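# Move blanking panel from work bench into shelving's empty bay

## Task

Take the blanking panel that sits on the work bench and place it so that all of it lies within the empty bay of the parts shelving. Then open the gripper and pull the robot away. It only counts if the panel stays there by itself with the robot no longer supporting it, and the robot must end upright: falling over or being left leaning means failure.

## Robot and tools

Robot: a Hello Robot Stretch 3 with one arm. It has a two-wheel differential base (0.33 m long, 0.34 m wide), a lift carriage on a vertical mast, and a telescoping arm that reaches out to the robot's RIGHT side. It has no sideways drive, so you move the gripper forward or back by driving the base. Turning in place pivots about the point midway between the drive wheels, 0.05 m behind the front edge. With the arm retracted and the wrist folded, the turning footprint is a circle of radius 0.28 m. An unfolded, level wrist reaches outside that circle.

Frames: the base frame has its origin on the floor between the drive wheels, with x forward, y left and z up. hand_pose is reported in this frame, at the point where the closed fingertips meet. With all wrist joints at zero, that hand frame has x up, y pointing back along the arm toward the mast, and z toward the rear. The odometry frame is the base frame as it stood when the scene began. Heading runs from -3.142 to 3.142 and is positive to the left.

execute_actions(actions, cameras): actions is a list holding either one action or none. An empty list just reports the state and images. An action may contain "base", "joints", or both, and may also contain "contact_limits". All motions in it start together.
- base: exactly one command, and it is an offset from where the base was last measured. {"translate_m": d} drives straight, in metres, from -1 to 1, with forward positive. {"rotate_rad": d} turns in place, in radians, from -3.2 to 3.2, with left (counter-clockwise) positive.
- joints: absolute targets, each named separately. lift_m is 0 to 1.1 (arm height). arm_m is 0 to 0.52 (extension). wrist_yaw_rad is -1.345 to 4.42: 0 means along the arm, positive swings toward the front, and 3.0 folds it over the base. wrist_pitch_rad is -1.57 to 0.451: 0 is level and negative tips the fingertips down. wrist_roll_rad is -2.911 to 2.911: at 0 the fingers sit side by side and level. gripper_m is -0.089 to 0.179, larger means wider, and the real fingertip gap is smaller than this value (by 0.007 when nearly shut, 0.025 when fully open, and zero below 0.007). head_pan_rad is -3.953 to 1.73: 0 looks forward, positive turns left, and -1.57 looks along the arm. head_tilt_rad is -1.53 to 0.419, with negative looking down. The tolerances for counting as done are ±0.004 for lift/arm/gripper, ±0.02 for yaw/roll/head, and ±0.05 for pitch.
- contact_limits: {"arm_m": effort%}, between 1 and 100. The arm stops (contact_stop) when its effort reaches that level; lower values are gentler, but a value that is too low stops it right away. The limit also caps the arm's holding force until your next action.
- cameras: a list taken from head_camera, nav_camera, wrist_camera or all. If you omit it, or pass null or ["all"], you get every camera. [] gives no images.
A call with an unknown key or a value out of range is rejected completely. No single action runs longer than 15 s. A joint or the base that you leave out of an action may keep driving toward its previous target.

wait(seconds 0 to 10): commands nothing new and returns the state and images. zoom_image(camera, region [x0,y0,x1,y1] pixels, at most 504x504, origin at the top-left): gives a closer look at that camera's most recent full image. finished_scene(scene): ends the scene for good, and its result says whether the goal was met. Only call it once the panel is resting in place and the robot has released it and moved away.

Result lines: base_status and joint_status report how each motion ended. done means it reached the target; for the base it only means the wheels turned that far, even if they slipped. off_target means it stopped short and may still be pushing. contact_stop, time_out and torque_fault clear the old target. After a contact_stop the arm or lift goes slack until you command it again; a loaded slack lift can sink, and closing the fingers on a surface can push it upward. on_its_own lists things not commanded in this call, and "held at" there is the target being held, not the current position. If one call reports a stop, the later execute_actions, wait and finished_scene calls in the same reply are skipped. motor_effort is a percentage, positive toward higher joint values, with the peak during the action in brackets. It is noisy and biased, and a positive wheel effort pushes forward. A rest effort flagged as out of range suggests pushing or carrying something. lidar_m has 12 distances in 30-degree sectors: sector 1 is straight ahead and they go counter-clockwise (4 left, 7 behind, 10 right). "-" means nothing was seen. The scan plane is 0.17 m above the floor, the range is 0.15 to 12 m, and it misses tabletops, clear objects and thin legs. The robot itself can block sectors 5, 6, 9 and 10. wrist_depth_mm (45 to 1000) and head_depth_mm (280 to 4000, from the sideways image) are 7x7 grids of median depths, read from the top-left. base_tilt is in degrees, positive for forward and right, with a fixed bias of up to about 4. turned_by_wheels and turned_by_imu give the turn since the last report. Odometry counts wheel slip as motion.

Cameras: head_camera and nav_camera move with head pan and tilt; wrist_camera rides on the gripper. Calibration figures are supplied for each camera, and updated poses appear with pictures.

Speed: the base is fast only when stowed (lift below 0.30, arm below 0.03, yaw above 2.54); otherwise it is limited to 0.10 m/s and 0.63 rad/s.

Gripping: command gripper_m below the object's width, and lower values squeeze harder. To release, open to at least 0.02 above the contact value. Neither the reading nor done proves you are holding the object. If squeezing too hard triggers the stall guard the object may slip, so send a different value to grip again.

Avoid: folding or unfolding the wrist unless lift is 0.32 to 0.95, pitch is -0.4 and roll is about 0. Once folded, the lift may go down to 0.25. If yaw is below -0.4, keep pitch at -0.5 or lower. Do not press the arm into rigid objects with the gripper above about 0.45 m, because the robot can tip. A second push after a contact stop is riskier still. Do not drive while the gripper is holding or pushing something fixed. If you snag furniture, undo the move in small steps; if the robot is leaning, free the gripper and lower the lift to about 0.2. Wrist, head and base have no contact stop, and a wrist under heavy strain can go limp for 10 s (torque_fault). Avoid drops, slams and hard pushes. The robot keeps holding your last command while you are thinking, and something may now and then nudge loose objects.

Each tool is called after "Request:" as name(argument=value, ...), one argument or row to a line, values as JSON.

## Session

Request:
execute_actions(
  actions=[],
)

Scene clock: 0.00 s.
base_odometry: x=+0.000 y=+0.000 heading=+0.000 (m, m, rad; odometry frame)
turned_by_wheels: +0.000 (rad since the last result)
turned_by_imu: +0.000 (rad since the last result)
base_tilt: forward=-0.3 right=+2.4 (deg)
lidar_m: 1.11 1.39 1.77 2.37 1.57 1.46 2.71 1.68 2.24 1.75 1.18 1.09
head_depth_mm: 971 979 987 993 1002 1011 1019 / 1008 1015 1026 1038 1040 1058 1065 / 1048 1052 1072 1072 1083 1098 1103 / 1102 1112 1116 1126 1135 1145 1151 / 1144 1144 1175 1181 1183 1199 1216 / 1201 1211 1222 1240 1253 1255 1271 / 1248 1270 1285 1285 1299 1309 1331
base_status: not commanded
joint_positions: lift_m=+0.324 arm_m=-0.002 wrist_yaw_rad=+3.037 wrist_pitch_rad=-0.422 wrist_roll_rad=+0.012 gripper_m=+0.037 head_pan_rad=+0.020 head_tilt_rad=+0.010
joint_status: not commanded
motor_effort: left_wheel=+0 right_wheel=+0 lift_m=+25 arm_m=+0 wrist_yaw_rad=+0 wrist_pitch_rad=+5 wrist_roll_rad=+0 gripper_m=+1 head_pan_rad=+0 head_tilt_rad=+2 (%)
hand_pose: x=+0.0021 y=+0.0797 z=+0.3356 quat_wxyz=(+0.185, +0.702, +0.111, +0.679) (m; base frame)
wrist_depth_mm: - - - - - - - / - - - - - - - / - - - - - - - / 794 778 797 799 803 802 800 / 641 636 - 639 672 644 643 / 537 537 - 556 - 543 542 / 461 - - - 465 467 464
pictures: head_camera (sideways: a quarter turn clockwise sets it upright), nav_camera (sideways: a quarter turn counterclockwise sets it upright), wrist_camera
Images, in order (width x height): head_camera 896x504, nav_camera 672x504, wrist_camera 644x364.

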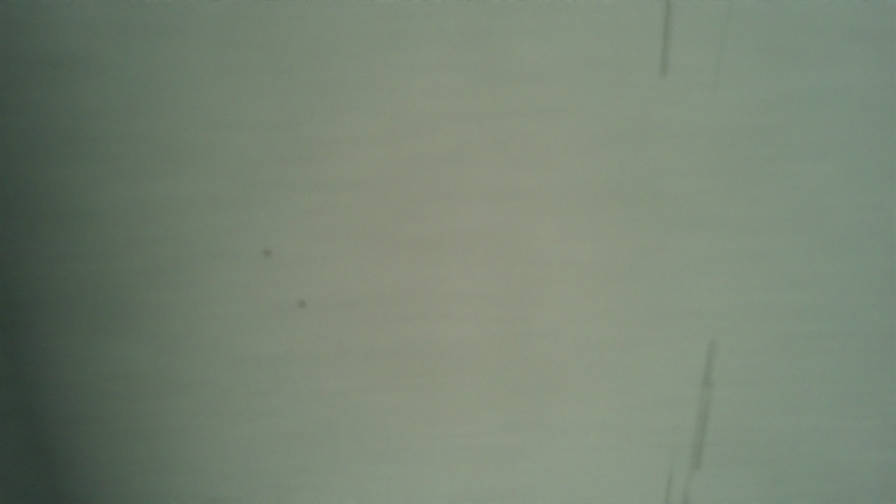

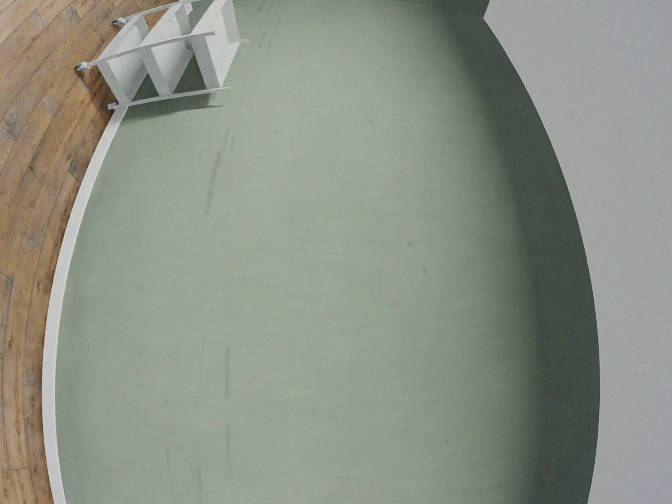

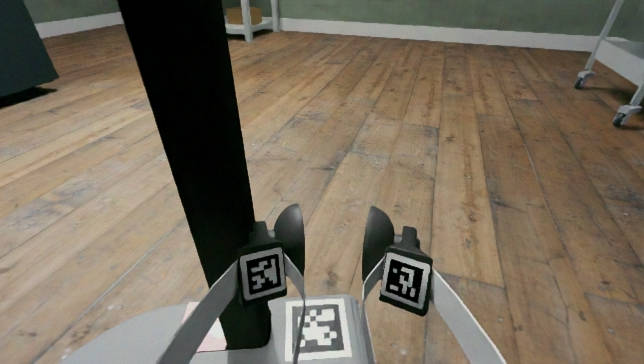

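Request:
execute_actions(
  actions=[
    {"joints":{"head_pan_rad":-2.2,"head_tilt_rad":-0.4,"lift_m":0.27}},
  ],
  cameras=["head_camera","nav_camera"],
)

Request:
execute_actions(
  actions=[
    {"joints":{"head_pan_rad":-3.6}},
  ],
  cameras=["head_camera","nav_camera"],
)

Scene clock: 3.10 s.
base_odometry: x=+0.000 y=+0.000 heading=+0.000 (m, m, rad; odometry frame)
turned_by_wheels: +0.000 (rad since the last result)
turned_by_imu: +0.000 (rad since the last result)
base_tilt: forward=-0.3 right=+2.5 (deg)
lidar_m: 1.10 1.39 1.77 2.37 1.58 1.46 2.71 1.68 2.24 1.75 1.18 1.09
head_depth_mm: 2182 2346 2183 2749 2131 1637 1331 / 2102 2281 2230 2608 2006 1647 1336 / 2026 2195 2377 2588 2152 1665 1334 / 1985 2134 2299 2544 2151 1661 1347 / 1915 2073 2235 2414 2154 1650 1343 / 1884 2019 2172 2341 2156 1666 1357 / 1820 1956 2110 2283 2179 1655 1350
base_status: not commanded
joint_positions: lift_m=+0.270 arm_m=-0.002 wrist_yaw_rad=+3.037 wrist_pitch_rad=-0.423 wrist_roll_rad=+0.012 gripper_m=+0.037 head_pan_rad=-2.193 head_tilt_rad=-0.395
joint_status: all done
motor_effort: left_wheel=+0(0) right_wheel=+0(0) lift_m=+22(18) arm_m=+0(0) wrist_yaw_rad=+0(0) wrist_pitch_rad=+5(5) wrist_roll_rad=+0(0) gripper_m=+0(0) head_pan_rad=-4(48) head_tilt_rad=-2(32) (%)
hand_pose: x=+0.0021 y=+0.0796 z=+0.2816 quat_wxyz=(+0.185, +0.702, +0.111, +0.679) (m; base frame)
wrist_depth_mm: - - - - - - - / - - - - - - - / 900 893 917 926 920 923 936 / 701 703 701 695 701 701 710 / 556 560 - 558 591 568 561 / 469 498 - - - 476 473 / - - - - 406 404 411
pictures: head_camera (sideways: a quarter turn clockwise sets it upright), nav_camera (sideways: a quarter turn counterclockwise sets it upright)
camera_calibration (this result's frames):
head_camera: T_world_to_cam=[[0.279063, 0.312127, -0.90813, 1.20253], [0.784392, -0.61963, 0.0280697, -0.0377042], [-0.553944, -0.720163, -0.417746, 0.505382], [0, 0, 0, 1]] pos_world=[-0.0260518, -0.034746, 1.30423]
nav_camera: T_world_to_cam=[[-0.178269, -0.326837, 0.928115, -1.16343], [-0.810839, 0.583162, 0.0496184, -0.0052395], [-0.557459, -0.743707, -0.368972, 0.44272], [0, 0, 0, 1]] pos_world=[0.0351464, -0.0479429, 1.24341]
Images, in order (width x height): head_camera 896x504, nav_camera 672x504.

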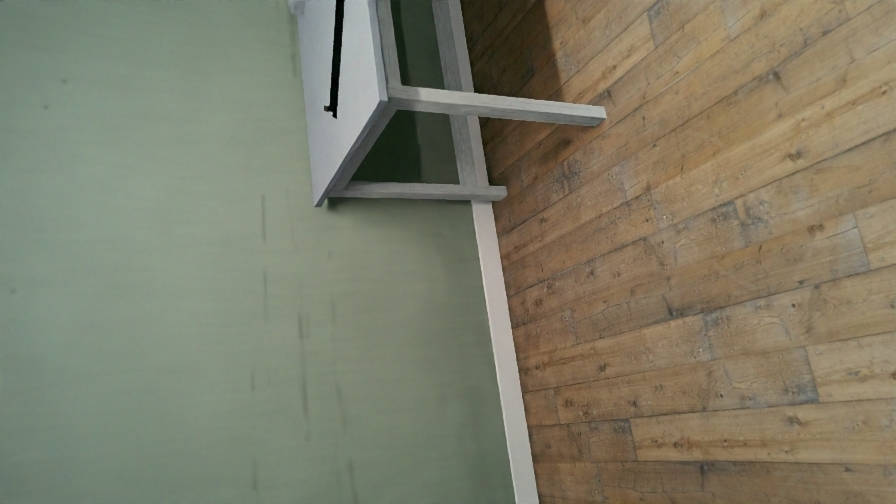

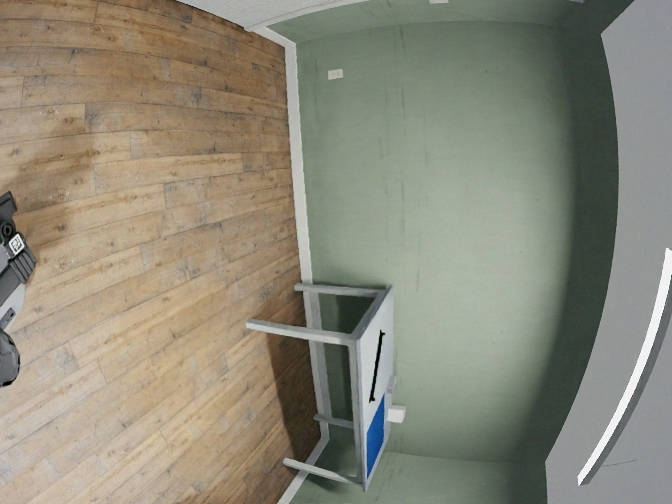

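Scene clock: 4.37 s.
base_odometry: x=+0.000 y=+0.000 heading=+0.000 (m, m, rad; odometry frame)
turned_by_wheels: +0.000 (rad since the last result)
turned_by_imu: +0.000 (rad since the last result)
base_tilt: forward=-0.3 right=+2.5 (deg)
lidar_m: 1.10 1.39 1.77 2.37 1.58 1.46 2.71 1.68 2.24 1.75 1.18 1.09
head_depth_mm: 1275 1371 1499 1647 1834 1650 1337 / 1260 1365 1479 1615 1811 1651 1346 / 1247 1336 1474 1616 1786 1654 1348 / 1229 1328 1443 1573 1746 1658 1341 / 1220 1319 1433 1566 1723 1650 1345 / 1210 1309 1450 2612 2082 1652 1346 / 2228 2386 2593 2748 2173 1656 1344
base_status: not commanded
joint_positions: lift_m=+0.270 arm_m=-0.002 wrist_yaw_rad=+3.037 wrist_pitch_rad=-0.423 wrist_roll_rad=+0.012 gripper_m=+0.037 head_pan_rad=-3.593 head_tilt_rad=-0.395
joint_status: all done
motor_effort: left_wheel=+0(0) right_wheel=+0(0) lift_m=+23(23) arm_m=+0(0) wrist_yaw_rad=+0(0) wrist_pitch_rad=+6(6) wrist_roll_rad=+0(0) gripper_m=+0(0) head_pan_rad=-4(45) head_tilt_rad=-3(2) (%)
hand_pose: x=+0.0021 y=+0.0796 z=+0.2816 quat_wxyz=(+0.185, +0.702, +0.111, +0.679) (m; base frame)
wrist_depth_mm: - - - - - - - / - - - - - - - / 900 905 929 916 917 925 931 / 699 691 686 704 698 698 704 / 560 562 - 563 584 568 565 / 468 499 - - - 478 476 / - - - - 407 411 407
pictures: head_camera (sideways: a quarter turn clockwise sets it upright), nav_camera (sideways: a quarter turn counterclockwise sets it upright)
camera_calibration (this result's frames):
head_camera: T_world_to_cam=[[0.355075, -0.221978, -0.908101, 1.20202], [-0.477294, -0.878295, 0.0280664, -0.0300036], [-0.803811, 0.423465, -0.41781, 0.50699], [0, 0, 0, 1]] pos_world=[-0.0336053, 0.0257783, 1.30423]
nav_camera: T_world_to_cam=[[-0.35244, 0.120151, 0.928089, -1.16233], [0.436856, 0.898162, 0.0496185, -0.0128506], [-0.827613, 0.422929, -0.369037, 0.444454], [0, 0, 0, 1]] pos_world=[-0.0362046, -0.0367743, 1.24341]
Images, in order (width x height): head_camera 896x504, nav_camera 672x504.

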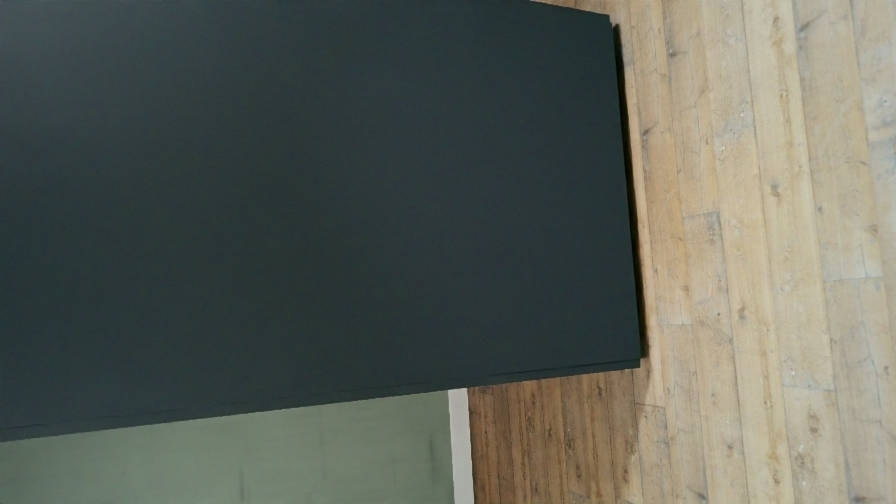

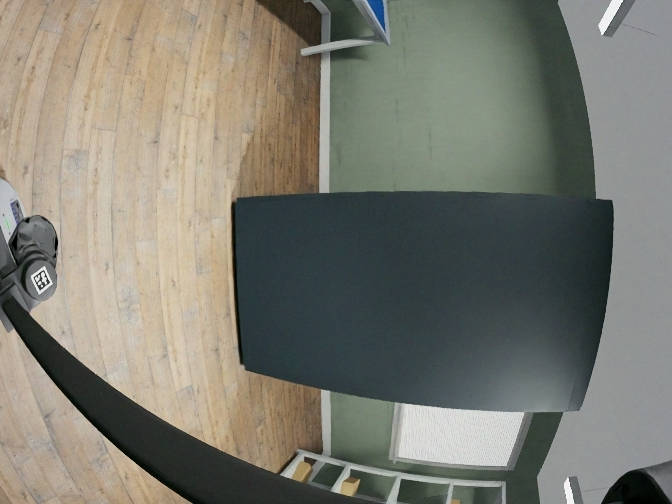

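Request:
execute_actions(
  actions=[
    {"base":{"rotate_rad":0.29},"joints":{"head_pan_rad":1.6,"head_tilt_rad":-0.2}},
  ],
  cameras=["head_camera","nav_camera"],
)

Request:
execute_actions(
  actions=[
    {"base":{"translate_m":-1},"joints":{"head_pan_rad":-1.57,"head_tilt_rad":-0.7}},
  ],
  cameras=[],
)

Request:
execute_actions(
  actions=[
    {"base":{"translate_m":-0.55}},
  ],
  cameras=[],
)

Request:
execute_actions(
  actions=[
    {"base":{"rotate_rad":-0.65}},
  ],
  cameras=["head_camera","nav_camera"],
)

Scene clock: 12.17 s.
base_odometry: x=+0.000 y=+0.000 heading=+0.290 (m, m, rad; odometry frame)
turned_by_wheels: +0.290 (rad since the last result)
turned_by_imu: +0.294 (rad since the last result)
base_tilt: forward=-0.4 right=+2.4 (deg)
lidar_m: 1.20 1.39 2.54 2.36 1.47 1.46 2.61 1.68 2.24 1.34 1.10 1.09
head_depth_mm: 2295 2381 2454 2549 2656 2016 1552 / 2471 2523 2639 2786 2781 2055 1567 / 2575 2610 2796 2858 2759 2044 1562 / 2748 2929 3078 3203 2800 2038 1566 / 3095 3104 3388 3530 2919 2049 1576 / 3084 3214 3393 3471 2979 2072 1586 / 2812 2897 3003 3123 2799 1903 1586
base_status: done
joint_positions: lift_m=+0.270 arm_m=-0.002 wrist_yaw_rad=+3.037 wrist_pitch_rad=-0.423 wrist_roll_rad=+0.012 gripper_m=+0.037 head_pan_rad=+1.593 head_tilt_rad=-0.210
joint_status: all done
motor_effort: left_wheel=-2(9) right_wheel=+3(9) lift_m=+23(22) arm_m=+0(0) wrist_yaw_rad=+0(0) wrist_pitch_rad=+6(5) wrist_roll_rad=+0(0) gripper_m=+0(0) head_pan_rad=+4(48) head_tilt_rad=+6(25) (%)
hand_pose: x=+0.0021 y=+0.0795 z=+0.2816 quat_wxyz=(+0.185, +0.702, +0.111, +0.679) (m; base frame)
wrist_depth_mm: - - - - - - - / - - - - - - - / 908 901 895 908 918 927 938 / 698 702 702 691 706 694 714 / 561 555 - 567 588 566 567 / 471 502 - - - 474 475 / - - - - 407 411 408
pictures: head_camera (sideways: a quarter turn clockwise sets it upright), nav_camera (sideways: a quarter turn counterclockwise sets it upright)
camera_calibration (this result's frames):
head_camera: T_world_to_cam=[[-0.0396028, -0.243663, -0.969051, 1.28401], [-0.999172, 0.0186976, 0.0361324, -0.0373288], [0.00931479, 0.96968, -0.244202, 0.276091], [0, 0, 0, 1]] pos_world=[0.0109806, 0.0458431, 1.31304]
nav_camera: T_world_to_cam=[[-0.0497738, 0.192045, 0.980123, -1.23215], [0.998759, 0.0113436, 0.0484975, -0.0148305], [-0.00180442, 0.981321, -0.192371, 0.209484], [0, 0, 0, 1]] pos_world=[-0.0461388, 0.0312262, 1.24868]
Images, in order (width x height): head_camera 896x504, nav_camera 672x504.

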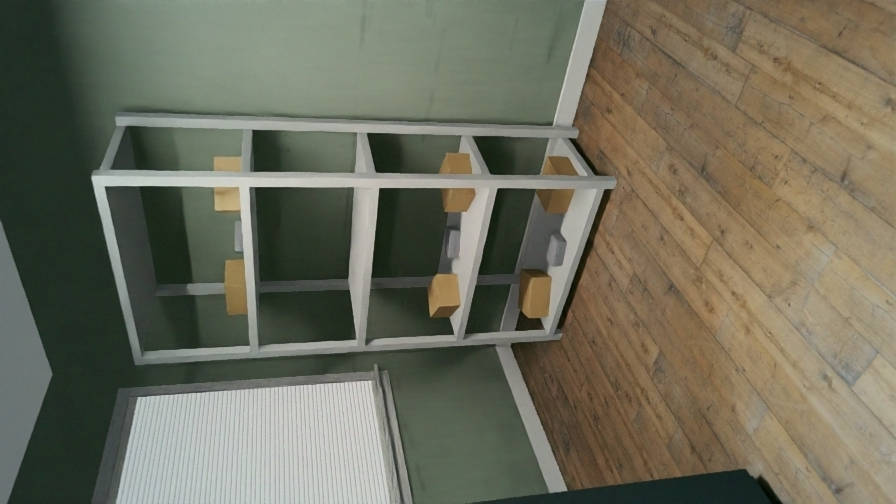

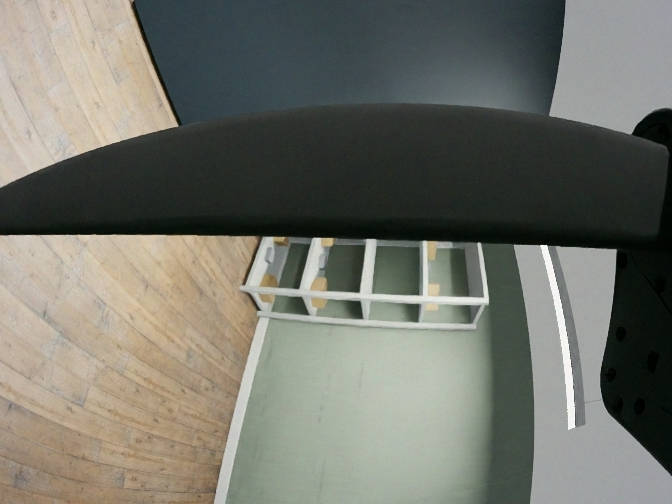

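Scene clock: 17.10 s.
base_odometry: x=-0.958 y=-0.286 heading=+0.290 (m, m, rad; odometry frame)
turned_by_wheels: +0.000 (rad since the last result)
turned_by_imu: -0.005 (rad since the last result)
base_tilt: forward=-0.4 right=+2.5 (deg)
lidar_m: 2.06 2.48 2.71 0.84 0.83 1.90 1.71 0.82 0.82 1.76 1.85 1.87
head_depth_mm: 1385 1549 1740 1878 1573 1333 1148 / 1488 1665 1871 1947 1576 1327 1155 / 1578 1780 2024 1938 1564 1327 1154 / 1696 1951 2213 1935 1573 1336 1153 / 1838 2088 2312 1938 1571 1338 1161 / 2006 2246 2417 1931 1563 1330 1152 / 1941 2118 2302 1932 1575 1334 1156
base_status: done
joint_positions: lift_m=+0.270 arm_m=-0.002 wrist_yaw_rad=+3.037 wrist_pitch_rad=-0.424 wrist_roll_rad=+0.012 gripper_m=+0.037 head_pan_rad=-1.563 head_tilt_rad=-0.691
joint_status: all done
motor_effort: left_wheel=-2(9) right_wheel=+3(7) lift_m=+23(23) arm_m=+0(0) wrist_yaw_rad=+1(0) wrist_pitch_rad=+6(6) wrist_roll_rad=+0(0) gripper_m=+1(0) head_pan_rad=-4(49) head_tilt_rad=-5(33) (%)
hand_pose: x=+0.0020 y=+0.0795 z=+0.2815 quat_wxyz=(+0.186, +0.702, +0.112, +0.679) (m; base frame)
wrist_depth_mm: - - 862 - - - - / - - 947 - - - - / 916 904 914 900 941 932 931 / 688 688 697 691 699 710 719 / 562 564 - 563 591 565 573 / 464 502 - - - 469 477 / - - - - 403 407 407
pictures: none
No camera images: the call's "cameras" was empty. Leave "cameras" out to get every camera's image.

Scene clock: 20.50 s.
base_odometry: x=-1.485 y=-0.443 heading=+0.290 (m, m, rad; odometry frame)
turned_by_wheels: +0.000 (rad since the last result)
turned_by_imu: -0.003 (rad since the last result)
base_tilt: forward=-0.5 right=+2.3 (deg)
lidar_m: 2.52 3.22 0.85 0.89 1.39 1.48 1.17 1.14 1.12 0.57 2.15 2.27
head_depth_mm: 1083 1190 1009 784 660 1323 1149 / 1152 1282 1012 784 695 1324 1155 / 1227 1387 1535 786 1502 1327 1154 / 1313 1493 1731 784 944 1272 1158 / 1411 1638 1900 1927 1584 1330 1158 / 1526 1790 2126 1907 1570 1331 1153 / 1688 1971 2283 1935 1585 1329 1150
base_status: done
joint_positions: lift_m=+0.270 arm_m=-0.002 wrist_yaw_rad=+3.037 wrist_pitch_rad=-0.424 wrist_roll_rad=+0.012 gripper_m=+0.037 head_pan_rad=-1.563 head_tilt_rad=-0.691
joint_status: not commanded
motor_effort: left_wheel=-3(9) right_wheel=+2(6) lift_m=+22(22) arm_m=+0(0) wrist_yaw_rad=+0(0) wrist_pitch_rad=+6(5) wrist_roll_rad=+0(0) gripper_m=+0(0) head_pan_rad=-4(4) head_tilt_rad=-5(4) (%)
hand_pose: x=+0.0020 y=+0.0795 z=+0.2815 quat_wxyz=(+0.186, +0.702, +0.112, +0.679) (m; base frame)
wrist_depth_mm: - - - 945 834 - - / - - - - 900 - - / 911 906 920 904 928 933 930 / 692 699 705 706 700 703 706 / 564 565 - 565 587 567 569 / 462 497 - - - 473 479 / - - - - 406 407 407
pictures: none
No camera images: the call's "cameras" was empty. Leave "cameras" out to get every camera's image.

Scene clock: 22.00 s.
base_odometry: x=-1.485 y=-0.443 heading=-0.360 (m, m, rad; odometry frame)
turned_by_wheels: -0.650 (rad since the last result)
turned_by_imu: -0.661 (rad since the last result)
base_tilt: forward=-0.3 right=+2.4 (deg)
lidar_m: 2.27 2.40 2.90 0.88 0.85 1.19 1.48 1.17 1.16 1.12 0.57 1.83
head_depth_mm: 1059 1184 1014 783 741 1336 1151 / 1057 1209 1009 781 692 1327 1156 / 1057 1195 1013 780 695 1334 1157 / 1054 1194 1009 782 696 1335 1154 / 1054 1194 1010 785 695 1333 1150 / 1055 1191 1007 785 696 1331 1155 / 1043 1191 1006 785 696 1050 1139
base_status: done
joint_positions: lift_m=+0.270 arm_m=-0.002 wrist_yaw_rad=+3.037 wrist_pitch_rad=-0.424 wrist_roll_rad=+0.012 gripper_m=+0.037 head_pan_rad=-1.563 head_tilt_rad=-0.692
joint_status: not commanded
motor_effort: left_wheel=+2(9) right_wheel=-3(9) lift_m=+23(23) arm_m=+0(0) wrist_yaw_rad=+0(0) wrist_pitch_rad=+6(5) wrist_roll_rad=+0(0) gripper_m=+0(1) head_pan_rad=-4(4) head_tilt_rad=-5(4) (%)
hand_pose: x=+0.0020 y=+0.0795 z=+0.2815 quat_wxyz=(+0.186, +0.702, +0.112, +0.679) (m; base frame)
wrist_depth_mm: 758 759 - - - - - / 823 830 - - - - - / 864 885 908 921 926 925 941 / 695 689 699 705 704 697 704 / 566 559 - 560 592 570 567 / 468 505 - - - 470 475 / - - - - 406 404 410
pictures: head_camera (sideways: a quarter turn clockwise sets it upright), nav_camera (sideways: a quarter turn counterclockwise sets it upright)
camera_calibration (this result's frames):
head_camera: T_world_to_cam=[[0.0398786, 0.664094, -0.746585, 0.993349], [0.998894, -0.045129, 0.013213, -0.0196629], [-0.024918, -0.746286, -0.665159, 0.824049], [0, 0, 0, 1]] pos_world=[0.000561333, -0.0455879, 1.29]
nav_camera: T_world_to_cam=[[0.0503109, -0.624528, 0.779381, -0.970858], [-0.998638, -0.0206793, 0.0478939, -0.00182979], [-0.013794, -0.780729, -0.624718, 0.772163], [0, 0, 0, 1]] pos_world=[0.0576686, -0.00351496, 1.23914]
Images, in order (width x height): head_camera 896x504, nav_camera 672x504.

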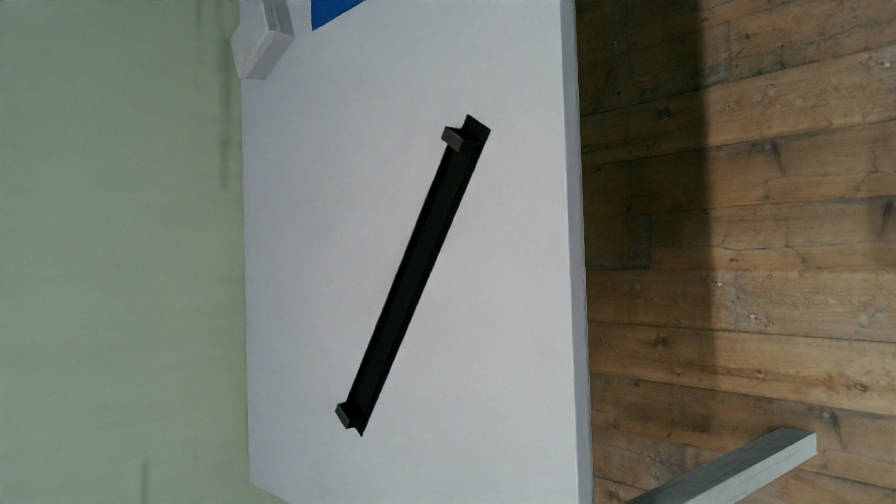

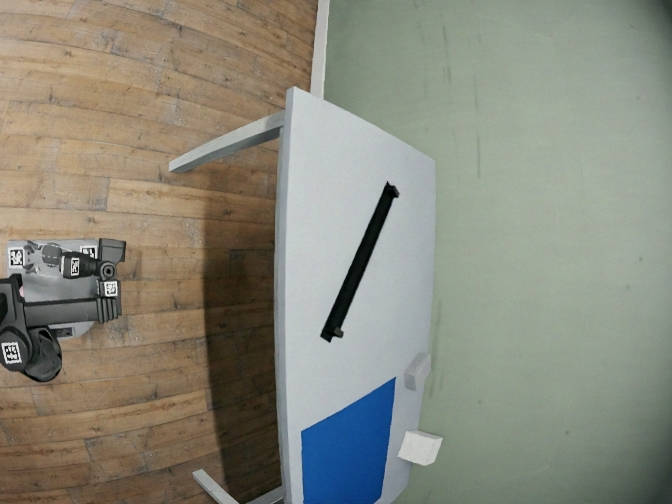

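Request:
execute_actions(
  actions=[
    {"joints":{"lift_m":0.94,"wrist_pitch_rad":-0.4}},
  ],
  cameras=[],
)

Request:
execute_actions(
  actions=[
    {"joints":{"wrist_yaw_rad":0.93,"arm_m":0.35,"gripper_m":0.12}},
  ],
  cameras=[],
)

Request:
execute_actions(
  actions=[
    {"joints":{"wrist_pitch_rad":-0.65}},
  ],
)

Scene clock: 32.93 s.
base_odometry: x=-1.485 y=-0.443 heading=-0.360 (m, m, rad; odometry frame)
turned_by_wheels: +0.000 (rad since the last result)
turned_by_imu: -0.001 (rad since the last result)
base_tilt: forward=-0.4 right=+2.4 (deg)
lidar_m: 2.27 2.41 2.90 0.88 0.85 1.19 1.48 1.17 1.16 1.12 0.57 1.84
head_depth_mm: 1068 1187 1008 821 - 1268 1146 / 1062 1206 1014 810 - 1275 1150 / 1055 1198 1008 782 - - - / 1051 1200 1011 782 697 - 1177 / 1050 1193 1007 782 684 - 1161 / 1050 1189 1011 786 694 1333 1156 / 1055 1184 1011 785 694 1055 1132
base_status: not commanded
joint_positions: lift_m=+0.940 arm_m=-0.002 wrist_yaw_rad=+3.037 wrist_pitch_rad=-0.420 wrist_roll_rad=+0.012 gripper_m=+0.037 head_pan_rad=-1.563 head_tilt_rad=-0.692
joint_status: all done
motor_effort: left_wheel=+2(3) right_wheel=-3(3) lift_m=+28(19) arm_m=+0(0) wrist_yaw_rad=+1(0) wrist_pitch_rad=+7(9) wrist_roll_rad=+0(0) gripper_m=+1(1) head_pan_rad=-4(3) head_tilt_rad=-5(4) (%)
hand_pose: x=+0.0021 y=+0.0799 z=+0.9520 quat_wxyz=(+0.184, +0.702, +0.110, +0.679) (m; base frame)
wrist_depth_mm: 759 753 - - - - - / 834 830 - - - - - / 910 926 - - - - - / 993 - - - - - - / - - - - - - - / - - - - - - - / - - - - - - -
pictures: none
No camera images: the call's "cameras" was empty. Leave "cameras" out to get every camera's image.

Scene clock: 36.73 s.
base_odometry: x=-1.485 y=-0.443 heading=-0.360 (m, m, rad; odometry frame)
turned_by_wheels: +0.000 (rad since the last result)
turned_by_imu: +0.000 (rad since the last result)
base_tilt: forward=-0.4 right=+2.5 (deg)
lidar_m: 2.27 2.41 2.89 0.88 0.85 1.19 1.48 1.17 1.16 1.12 0.57 1.83
head_depth_mm: 1065 1185 - - 1458 1326 1148 / 1057 - 967 783 694 1332 1159 / 1057 - 969 780 697 1328 1152 / 1056 - 931 784 696 1335 1152 / 1055 1162 936 783 693 1333 1146 / 1047 1171 967 784 696 1329 1152 / 1049 1187 1051 785 697 1052 1140
base_status: not commanded
joint_positions: lift_m=+0.940 arm_m=+0.350 wrist_yaw_rad=+0.931 wrist_pitch_rad=-0.420 wrist_roll_rad=+0.012 gripper_m=+0.120 head_pan_rad=-1.563 head_tilt_rad=-0.692
joint_status: all done
motor_effort: left_wheel=+3(2) right_wheel=-3(3) lift_m=+27(27) arm_m=+6(5) wrist_yaw_rad=-1(3) wrist_pitch_rad=+7(7) wrist_roll_rad=+0(0) gripper_m=+1(82) head_pan_rad=-4(4) head_tilt_rad=-5(4) (%)
hand_pose: x=+0.1583 y=-0.6285 z=+0.9520 quat_wxyz=(+0.681, +0.443, -0.556, +0.176) (m; base frame)
wrist_depth_mm: - - - - 812 640 515 / - - - - 865 670 542 / - - - - 940 674 560 / - - - - 534 539 532 / - - - 430 435 449 432 / - - 357 360 361 - 365 / - 310 311 311 313 302 314
pictures: none
No camera images: the call's "cameras" was empty. Leave "cameras" out to get every camera's image.

Scene clock: 37.67 s.
base_odometry: x=-1.485 y=-0.443 heading=-0.360 (m, m, rad; odometry frame)
turned_by_wheels: +0.000 (rad since the last result)
turned_by_imu: +0.000 (rad since the last result)
base_tilt: forward=-0.3 right=+2.6 (deg)
lidar_m: 2.27 2.41 2.90 0.88 0.85 1.19 1.48 1.17 1.16 1.12 0.57 1.83
head_depth_mm: 1064 1182 - - 1466 1329 1150 / 1060 - 969 784 696 1334 1159 / 1060 - 967 782 695 1332 1147 / 1055 - 898 785 695 1329 1163 / 1051 1174 934 783 696 1321 1154 / 1050 1186 1011 786 696 1333 1158 / 1051 1184 1012 781 694 1051 1131
base_status: not commanded
joint_positions: lift_m=+0.940 arm_m=+0.350 wrist_yaw_rad=+0.931 wrist_pitch_rad=-0.661 wrist_roll_rad=+0.012 gripper_m=+0.120 head_pan_rad=-1.563 head_tilt_rad=-0.692
joint_status: all done
motor_effort: left_wheel=+2(3) right_wheel=-3(3) lift_m=+27(27) arm_m=+6(6) wrist_yaw_rad=+0(2) wrist_pitch_rad=+4(7) wrist_roll_rad=+0(0) gripper_m=+1(1) head_pan_rad=-4(4) head_tilt_rad=-5(4) (%)
hand_pose: x=+0.1290 y=-0.6067 z=+0.9023 quat_wxyz=(+0.698, +0.506, -0.499, +0.092) (m; base frame)
wrist_depth_mm: - - - - 882 645 546 / - - - - 552 527 528 / - - - 435 438 436 435 / - - 371 373 363 373 369 / - 325 325 325 325 324 322 / - 289 285 287 290 - 286 / - 259 259 259 257 253 257
pictures: head_camera (sideways: a quarter turn clockwise sets it upright), nav_camera (sideways: a quarter turn counterclockwise sets it upright), wrist_camera
camera_calibration (this result's frames):
head_camera: T_world_to_cam=[[0.0399032, 0.664092, -0.746585, 0.993349], [0.998892, -0.0451659, 0.013213, -0.0196628], [-0.0249456, -0.746285, -0.665159, 0.824049], [0, 0, 0, 1]] pos_world=[0.000559649, -0.0455877, 1.29]
nav_camera: T_world_to_cam=[[0.0502878, -0.624529, 0.779381, -0.970857], [-0.998639, -0.0206424, 0.0478939, -0.00182979], [-0.0138228, -0.780728, -0.624718, 0.772163], [0, 0, 0, 1]] pos_world=[0.0576685, -0.00351687, 1.23914]
wrist_camera: T_world_to_cam=[[-0.568696, -0.82246, -0.0120278, -0.409878], [-0.592049, 0.41944, -0.688148, 0.986675], [0.571019, -0.384226, -0.725471, 0.50754], [0, 0, 0, 1]] pos_world=[0.0612486, -0.555949, 1.04225]
Images, in order (width x height): head_camera 896x504, nav_camera 672x504, wrist_camera 644x364.

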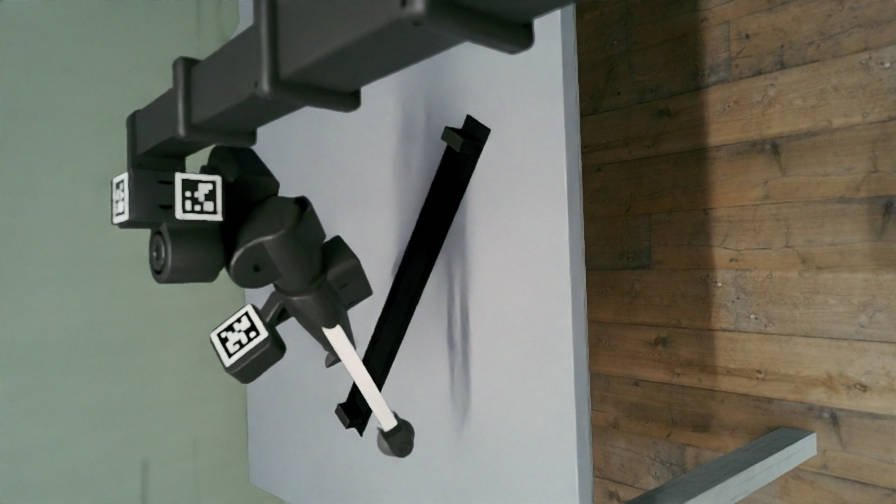

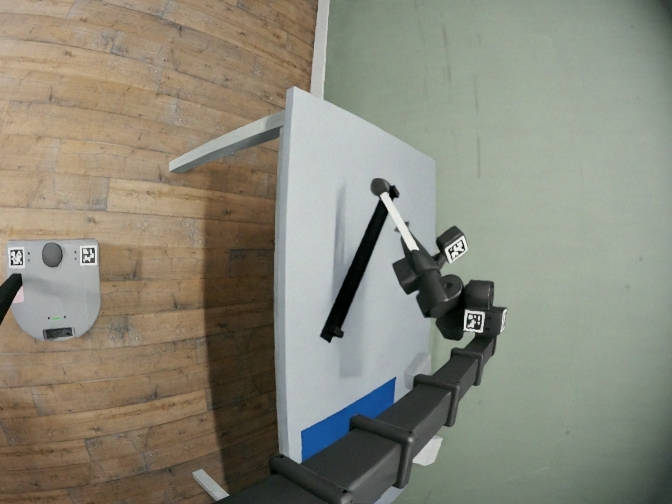

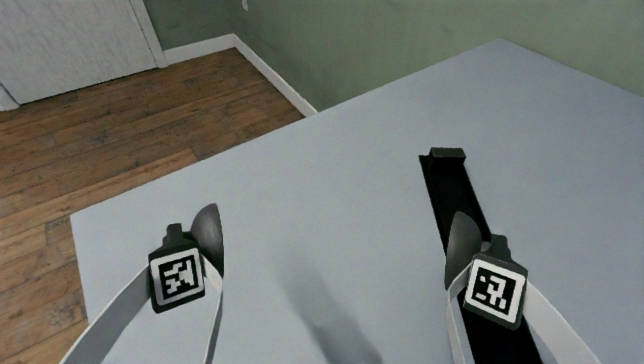

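Request:
execute_actions(
  actions=[
    {"base":{"translate_m":-0.11},"joints":{"wrist_pitch_rad":-0.5,"arm_m":0.448,"lift_m":0.85}},
  ],
)

Scene clock: 41.33 s.
base_odometry: x=-1.588 y=-0.404 heading=-0.360 (m, m, rad; odometry frame)
turned_by_wheels: +0.000 (rad since the last result)
turned_by_imu: +0.000 (rad since the last result)
base_tilt: forward=-0.6 right=+2.6 (deg)
lidar_m: 2.39 2.52 2.97 0.83 0.85 1.19 1.37 1.07 1.16 1.12 0.63 1.84
head_depth_mm: 1056 1194 1007 810 - - 1133 / 1058 1176 1050 - 696 1330 1157 / 1058 1166 928 785 694 1328 1152 / 1054 1163 - 776 696 1327 1157 / 1045 1179 1008 782 694 1332 1152 / 1046 1190 1033 785 695 1333 1152 / 1048 1179 1011 783 695 1329 1156
base_status: done
joint_positions: lift_m=+0.850 arm_m=+0.448 wrist_yaw_rad=+0.931 wrist_pitch_rad=-0.520 wrist_roll_rad=+0.012 gripper_m=+0.120 head_pan_rad=-1.563 head_tilt_rad=-0.692
joint_status: all done
motor_effort: left_wheel=+2(4) right_wheel=-2(9) lift_m=+23(26) arm_m=+6(8) wrist_yaw_rad=-1(0) wrist_pitch_rad=+7(6) wrist_roll_rad=+0(0) gripper_m=+1(1) head_pan_rad=-4(4) head_tilt_rad=-5(4) (%)
hand_pose: x=+0.1473 y=-0.7183 z=+0.8406 quat_wxyz=(+0.689, +0.470, -0.533, +0.141) (m; base frame)
wrist_depth_mm: - - - - 709 551 446 / - - - 514 518 517 464 / - 387 392 387 388 392 391 / 313 312 313 313 315 314 313 / 263 261 261 260 263 272 261 / 225 225 221 221 226 - 225 / 200 198 198 193 197 195 197
pictures: head_camera (sideways: a quarter turn clockwise sets it upright), nav_camera (sideways: a quarter turn counterclockwise sets it upright), wrist_camera
camera_calibration (this result's frames):
head_camera: T_world_to_cam=[[0.0399028, 0.664092, -0.746585, 0.993349], [0.998892, -0.0451653, 0.013213, -0.0196629], [-0.0249451, -0.746285, -0.665159, 0.824049], [0, 0, 0, 1]] pos_world=[0.000559676, -0.0455877, 1.29]
nav_camera: T_world_to_cam=[[0.0502882, -0.624529, 0.779381, -0.970858], [-0.998639, -0.020643, 0.0478939, -0.00182979], [-0.0138224, -0.780729, -0.624717, 0.772163], [0, 0, 0, 1]] pos_world=[0.0576685, -0.00351685, 1.23914]
wrist_camera: T_world_to_cam=[[-0.567543, -0.823314, -0.00700918, -0.497004], [-0.508922, 0.357487, -0.783072, 1.02494], [0.64722, -0.44086, -0.621892, 0.270414], [0, 0, 0, 1]] pos_world=[0.0645283, -0.656379, 0.96729]
Images, in order (width x height): head_camera 896x504, nav_camera 672x504, wrist_camera 644x364.

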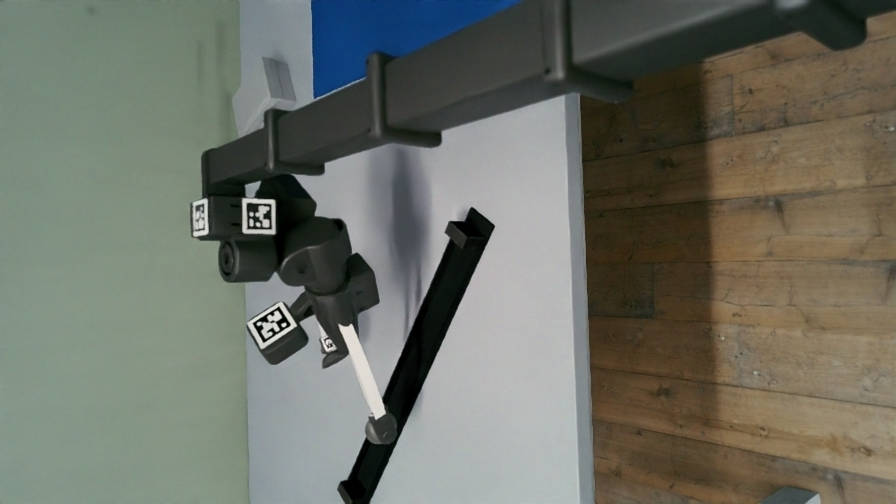

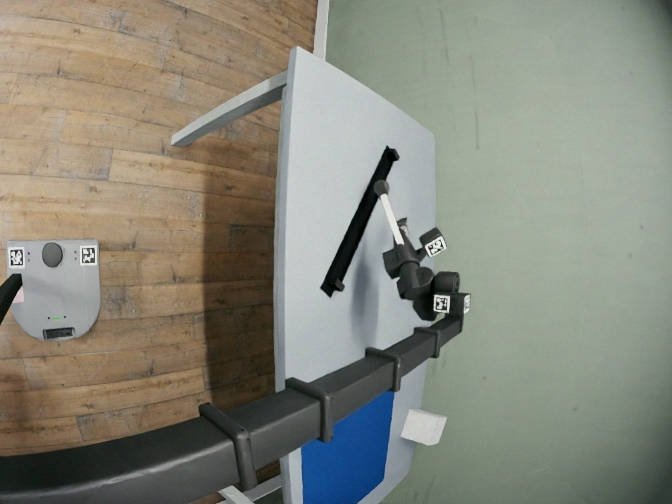

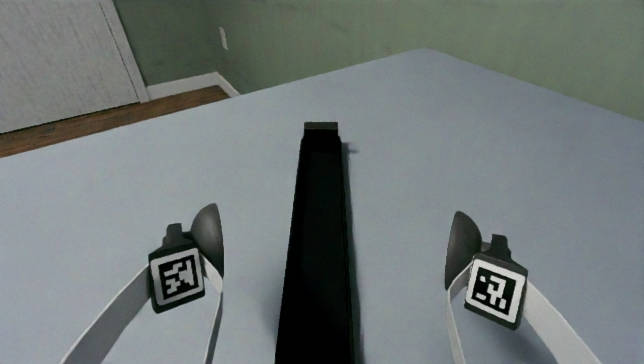

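Request:
execute_actions(
  actions=[
    {"base":{"translate_m":0.008},"joints":{"arm_m":0.437,"lift_m":0.797,"gripper_m":0.1}},
  ],
  cameras=["wrist_camera"],
)

Request:
execute_actions(
  actions=[
    {"joints":{"gripper_m":0.0}},
  ],
  cameras=["wrist_camera"],
)

Request:
execute_actions(
  actions=[
    {"joints":{"lift_m":0.83}},
  ],
)

Scene clock: 45.50 s.
base_odometry: x=-1.581 y=-0.407 heading=-0.360 (m, m, rad; odometry frame)
turned_by_wheels: +0.000 (rad since the last result)
turned_by_imu: +0.000 (rad since the last result)
base_tilt: forward=-0.4 right=+2.6 (deg)
lidar_m: 2.37 2.51 2.95 0.83 0.85 1.20 1.38 1.08 1.16 1.12 0.63 1.83
head_depth_mm: 1070 1209 1010 779 696 - - / 1059 1184 1043 - 1457 1297 1150 / 1053 1200 - 783 698 1341 1155 / 1055 1199 - 747 694 1335 1154 / 1051 1199 1103 760 694 1330 1153 / 1040 1190 1007 759 696 1335 1149 / 1044 1177 1011 784 696 1334 1154
base_status: done
joint_positions: lift_m=+0.797 arm_m=+0.437 wrist_yaw_rad=+0.931 wrist_pitch_rad=-0.519 wrist_roll_rad=+0.012 gripper_m=+0.100 head_pan_rad=-1.563 head_tilt_rad=-0.692
joint_status: all done
motor_effort: left_wheel=+2(6) right_wheel=-3(7) lift_m=+23(22) arm_m=-6(6) wrist_yaw_rad=+0(2) wrist_pitch_rad=+7(7) wrist_roll_rad=+0(0) gripper_m=+1(73) head_pan_rad=-4(4) head_tilt_rad=-5(4) (%)
hand_pose: x=+0.1474 y=-0.7081 z=+0.7877 quat_wxyz=(+0.689, +0.470, -0.533, +0.141) (m; base frame)
wrist_depth_mm: - - - 991 565 521 459 / - - 377 380 382 382 379 / 288 286 287 282 287 287 288 / 231 231 232 227 232 231 232 / 193 194 201 190 193 195 194 / 166 169 162 164 163 171 166 / 146 146 146 143 143 144 146
pictures: wrist_camera
camera_calibration (this result's frames):
wrist_camera: T_world_to_cam=[[-0.56754, -0.823316, -0.00699328, -0.48896], [-0.508647, 0.357282, -0.783344, 0.979916], [0.647438, -0.441022, -0.621549, 0.241554], [0, 0, 0, 1]] pos_world=[0.0645359, -0.646144, 0.914329]
Images, in order (width x height): wrist_camera 644x364.

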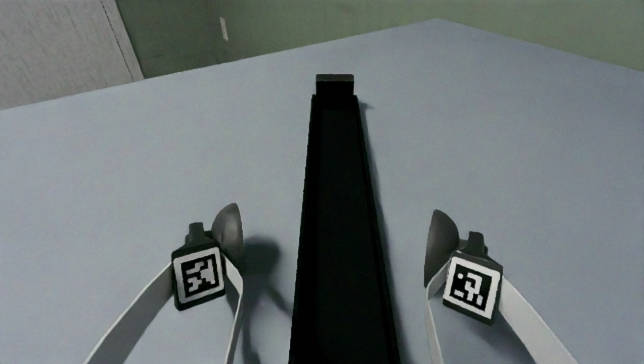

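Scene clock: 47.00 s.
base_odometry: x=-1.581 y=-0.407 heading=-0.360 (m, m, rad; odometry frame)
turned_by_wheels: +0.000 (rad since the last result)
turned_by_imu: +0.000 (rad since the last result)
base_tilt: forward=-0.4 right=+2.4 (deg)
lidar_m: 2.38 2.52 2.96 0.83 0.85 1.20 1.38 1.08 1.16 1.12 0.63 1.84
head_depth_mm: 1059 1206 1006 783 697 - - / 1060 1180 1040 - 1460 1303 1154 / 1060 1195 - 781 695 1330 1151 / 1053 1198 - 746 694 1329 1155 / 1049 1186 1080 760 693 1337 1148 / 1048 1196 1010 769 695 1337 1154 / 1042 1179 1006 783 696 1336 1153
base_status: not commanded
joint_positions: lift_m=+0.797 arm_m=+0.437 wrist_yaw_rad=+0.930 wrist_pitch_rad=-0.514 wrist_roll_rad=+0.012 gripper_m=+0.001 head_pan_rad=-1.563 head_tilt_rad=-0.692
joint_status: all done
motor_effort: left_wheel=+2(2) right_wheel=-2(3) lift_m=+22(23) arm_m=-5(6) wrist_yaw_rad=+0(2) wrist_pitch_rad=+5(7) wrist_roll_rad=+0(0) gripper_m=-16(90) head_pan_rad=-4(4) head_tilt_rad=-5(4) (%)
hand_pose: x=+0.1478 y=-0.7088 z=+0.7888 quat_wxyz=(+0.689, +0.468, -0.534, +0.143) (m; base frame)
wrist_depth_mm: - - - 998 565 536 459 / - - 387 387 386 387 389 / 289 291 290 286 292 291 292 / 233 234 234 230 234 233 234 / 194 194 202 190 202 195 195 / 167 168 165 165 - 168 168 / 146 147 147 144 147 147 147
pictures: wrist_camera
camera_calibration (this result's frames):
wrist_camera: T_world_to_cam=[[-0.568563, -0.822611, -0.00680196, -0.48875], [-0.504959, 0.355515, -0.786527, 0.981945], [0.649425, -0.443756, -0.617518, 0.236232], [0, 0, 0, 1]] pos_world=[0.0645418, -0.646319, 0.914879]
Images, in order (width x height): wrist_camera 644x364.

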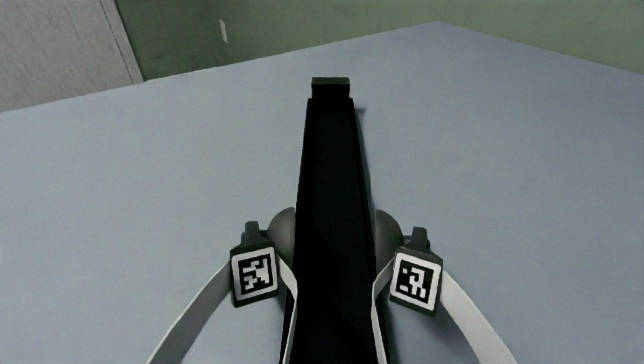

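Scene clock: 48.10 s.
base_odometry: x=-1.581 y=-0.407 heading=-0.360 (m, m, rad; odometry frame)
turned_by_wheels: +0.000 (rad since the last result)
turned_by_imu: +0.000 (rad since the last result)
base_tilt: forward=-0.5 right=+2.5 (deg)
lidar_m: 2.37 2.51 2.96 0.83 0.85 1.20 1.38 1.08 1.16 1.12 0.63 1.83
head_depth_mm: 1064 1203 1002 808 - - 1154 / 1060 1174 1041 - 1081 1329 1157 / 1055 1169 931 786 695 1340 1155 / 1047 1161 - 752 693 1337 1157 / 1048 1191 1095 762 695 1330 1152 / 1045 1187 1033 783 694 1332 1153 / 1044 1186 1009 784 696 1337 1152
base_status: not commanded
joint_positions: lift_m=+0.830 arm_m=+0.437 wrist_yaw_rad=+0.930 wrist_pitch_rad=-0.521 wrist_roll_rad=+0.012 gripper_m=+0.001 head_pan_rad=-1.563 head_tilt_rad=-0.692
joint_status: all done
motor_effort: left_wheel=+2(3) right_wheel=-3(2) lift_m=+27(31) arm_m=-6(6) wrist_yaw_rad=+0(0) wrist_pitch_rad=+8(7) wrist_roll_rad=+0(0) gripper_m=-15(16) head_pan_rad=-3(4) head_tilt_rad=-5(4) (%)
hand_pose: x=+0.1470 y=-0.7082 z=+0.8201 quat_wxyz=(+0.690, +0.470, -0.533, +0.140) (m; base frame)
wrist_depth_mm: - - - - 710 559 455 / - - - 430 457 455 451 / - 348 348 272 350 349 348 / 282 282 280 219 280 280 281 / 235 234 243 186 244 235 235 / 202 202 202 167 191 202 202 / 177 177 177 146 178 177 177
pictures: head_camera (sideways: a quarter turn clockwise sets it upright), nav_camera (sideways: a quarter turn counterclockwise sets it upright), wrist_camera
camera_calibration (this result's frames):
head_camera: T_world_to_cam=[[0.039903, 0.664092, -0.746585, 0.993349], [0.998892, -0.0451657, 0.013213, -0.0196629], [-0.0249454, -0.746285, -0.665159, 0.824049], [0, 0, 0, 1]] pos_world=[0.00055966, -0.0455877, 1.29]
nav_camera: T_world_to_cam=[[0.0502879, -0.624529, 0.779381, -0.970858], [-0.998639, -0.0206426, 0.0478939, -0.00182979], [-0.0138227, -0.780729, -0.624717, 0.772163], [0, 0, 0, 1]] pos_world=[0.0576685, -0.00351687, 1.23914]
wrist_camera: T_world_to_cam=[[-0.568595, -0.822587, -0.00705706, -0.488267], [-0.509295, 0.35875, -0.782251, 1.00534], [0.646001, -0.44119, -0.622923, 0.263105], [0, 0, 0, 1]] pos_world=[0.0644244, -0.64623, 0.946881]
Images, in order (width x height): head_camera 896x504, nav_camera 672x504, wrist_camera 644x364.

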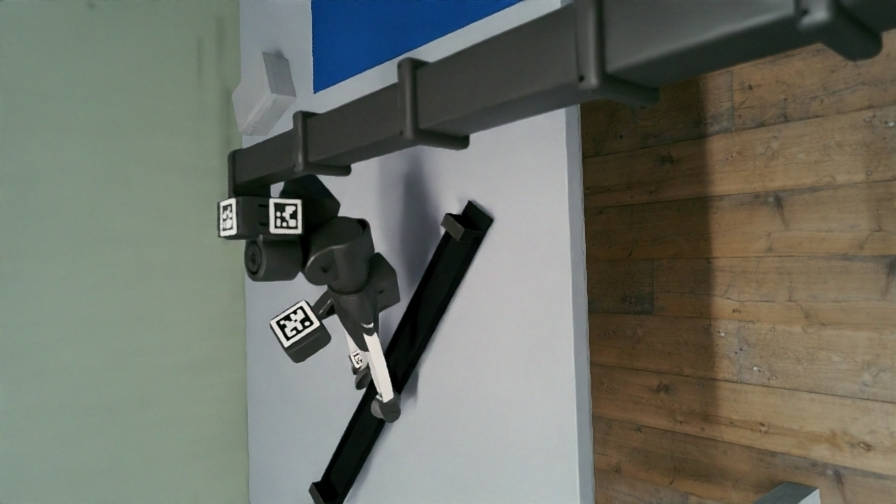

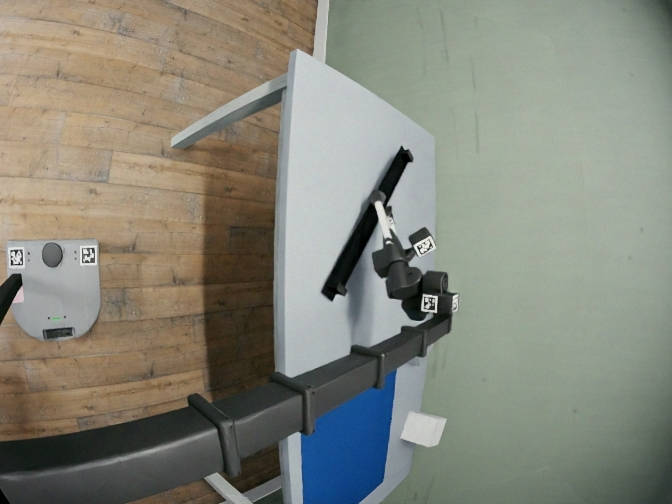

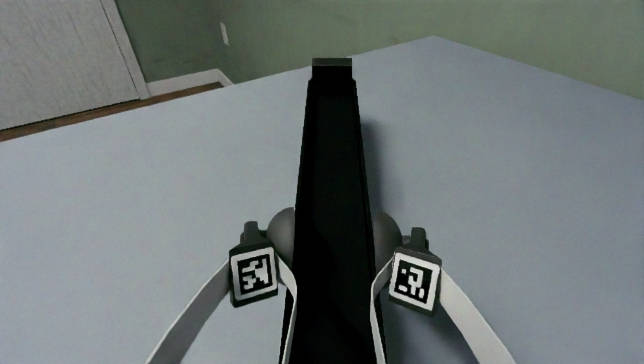

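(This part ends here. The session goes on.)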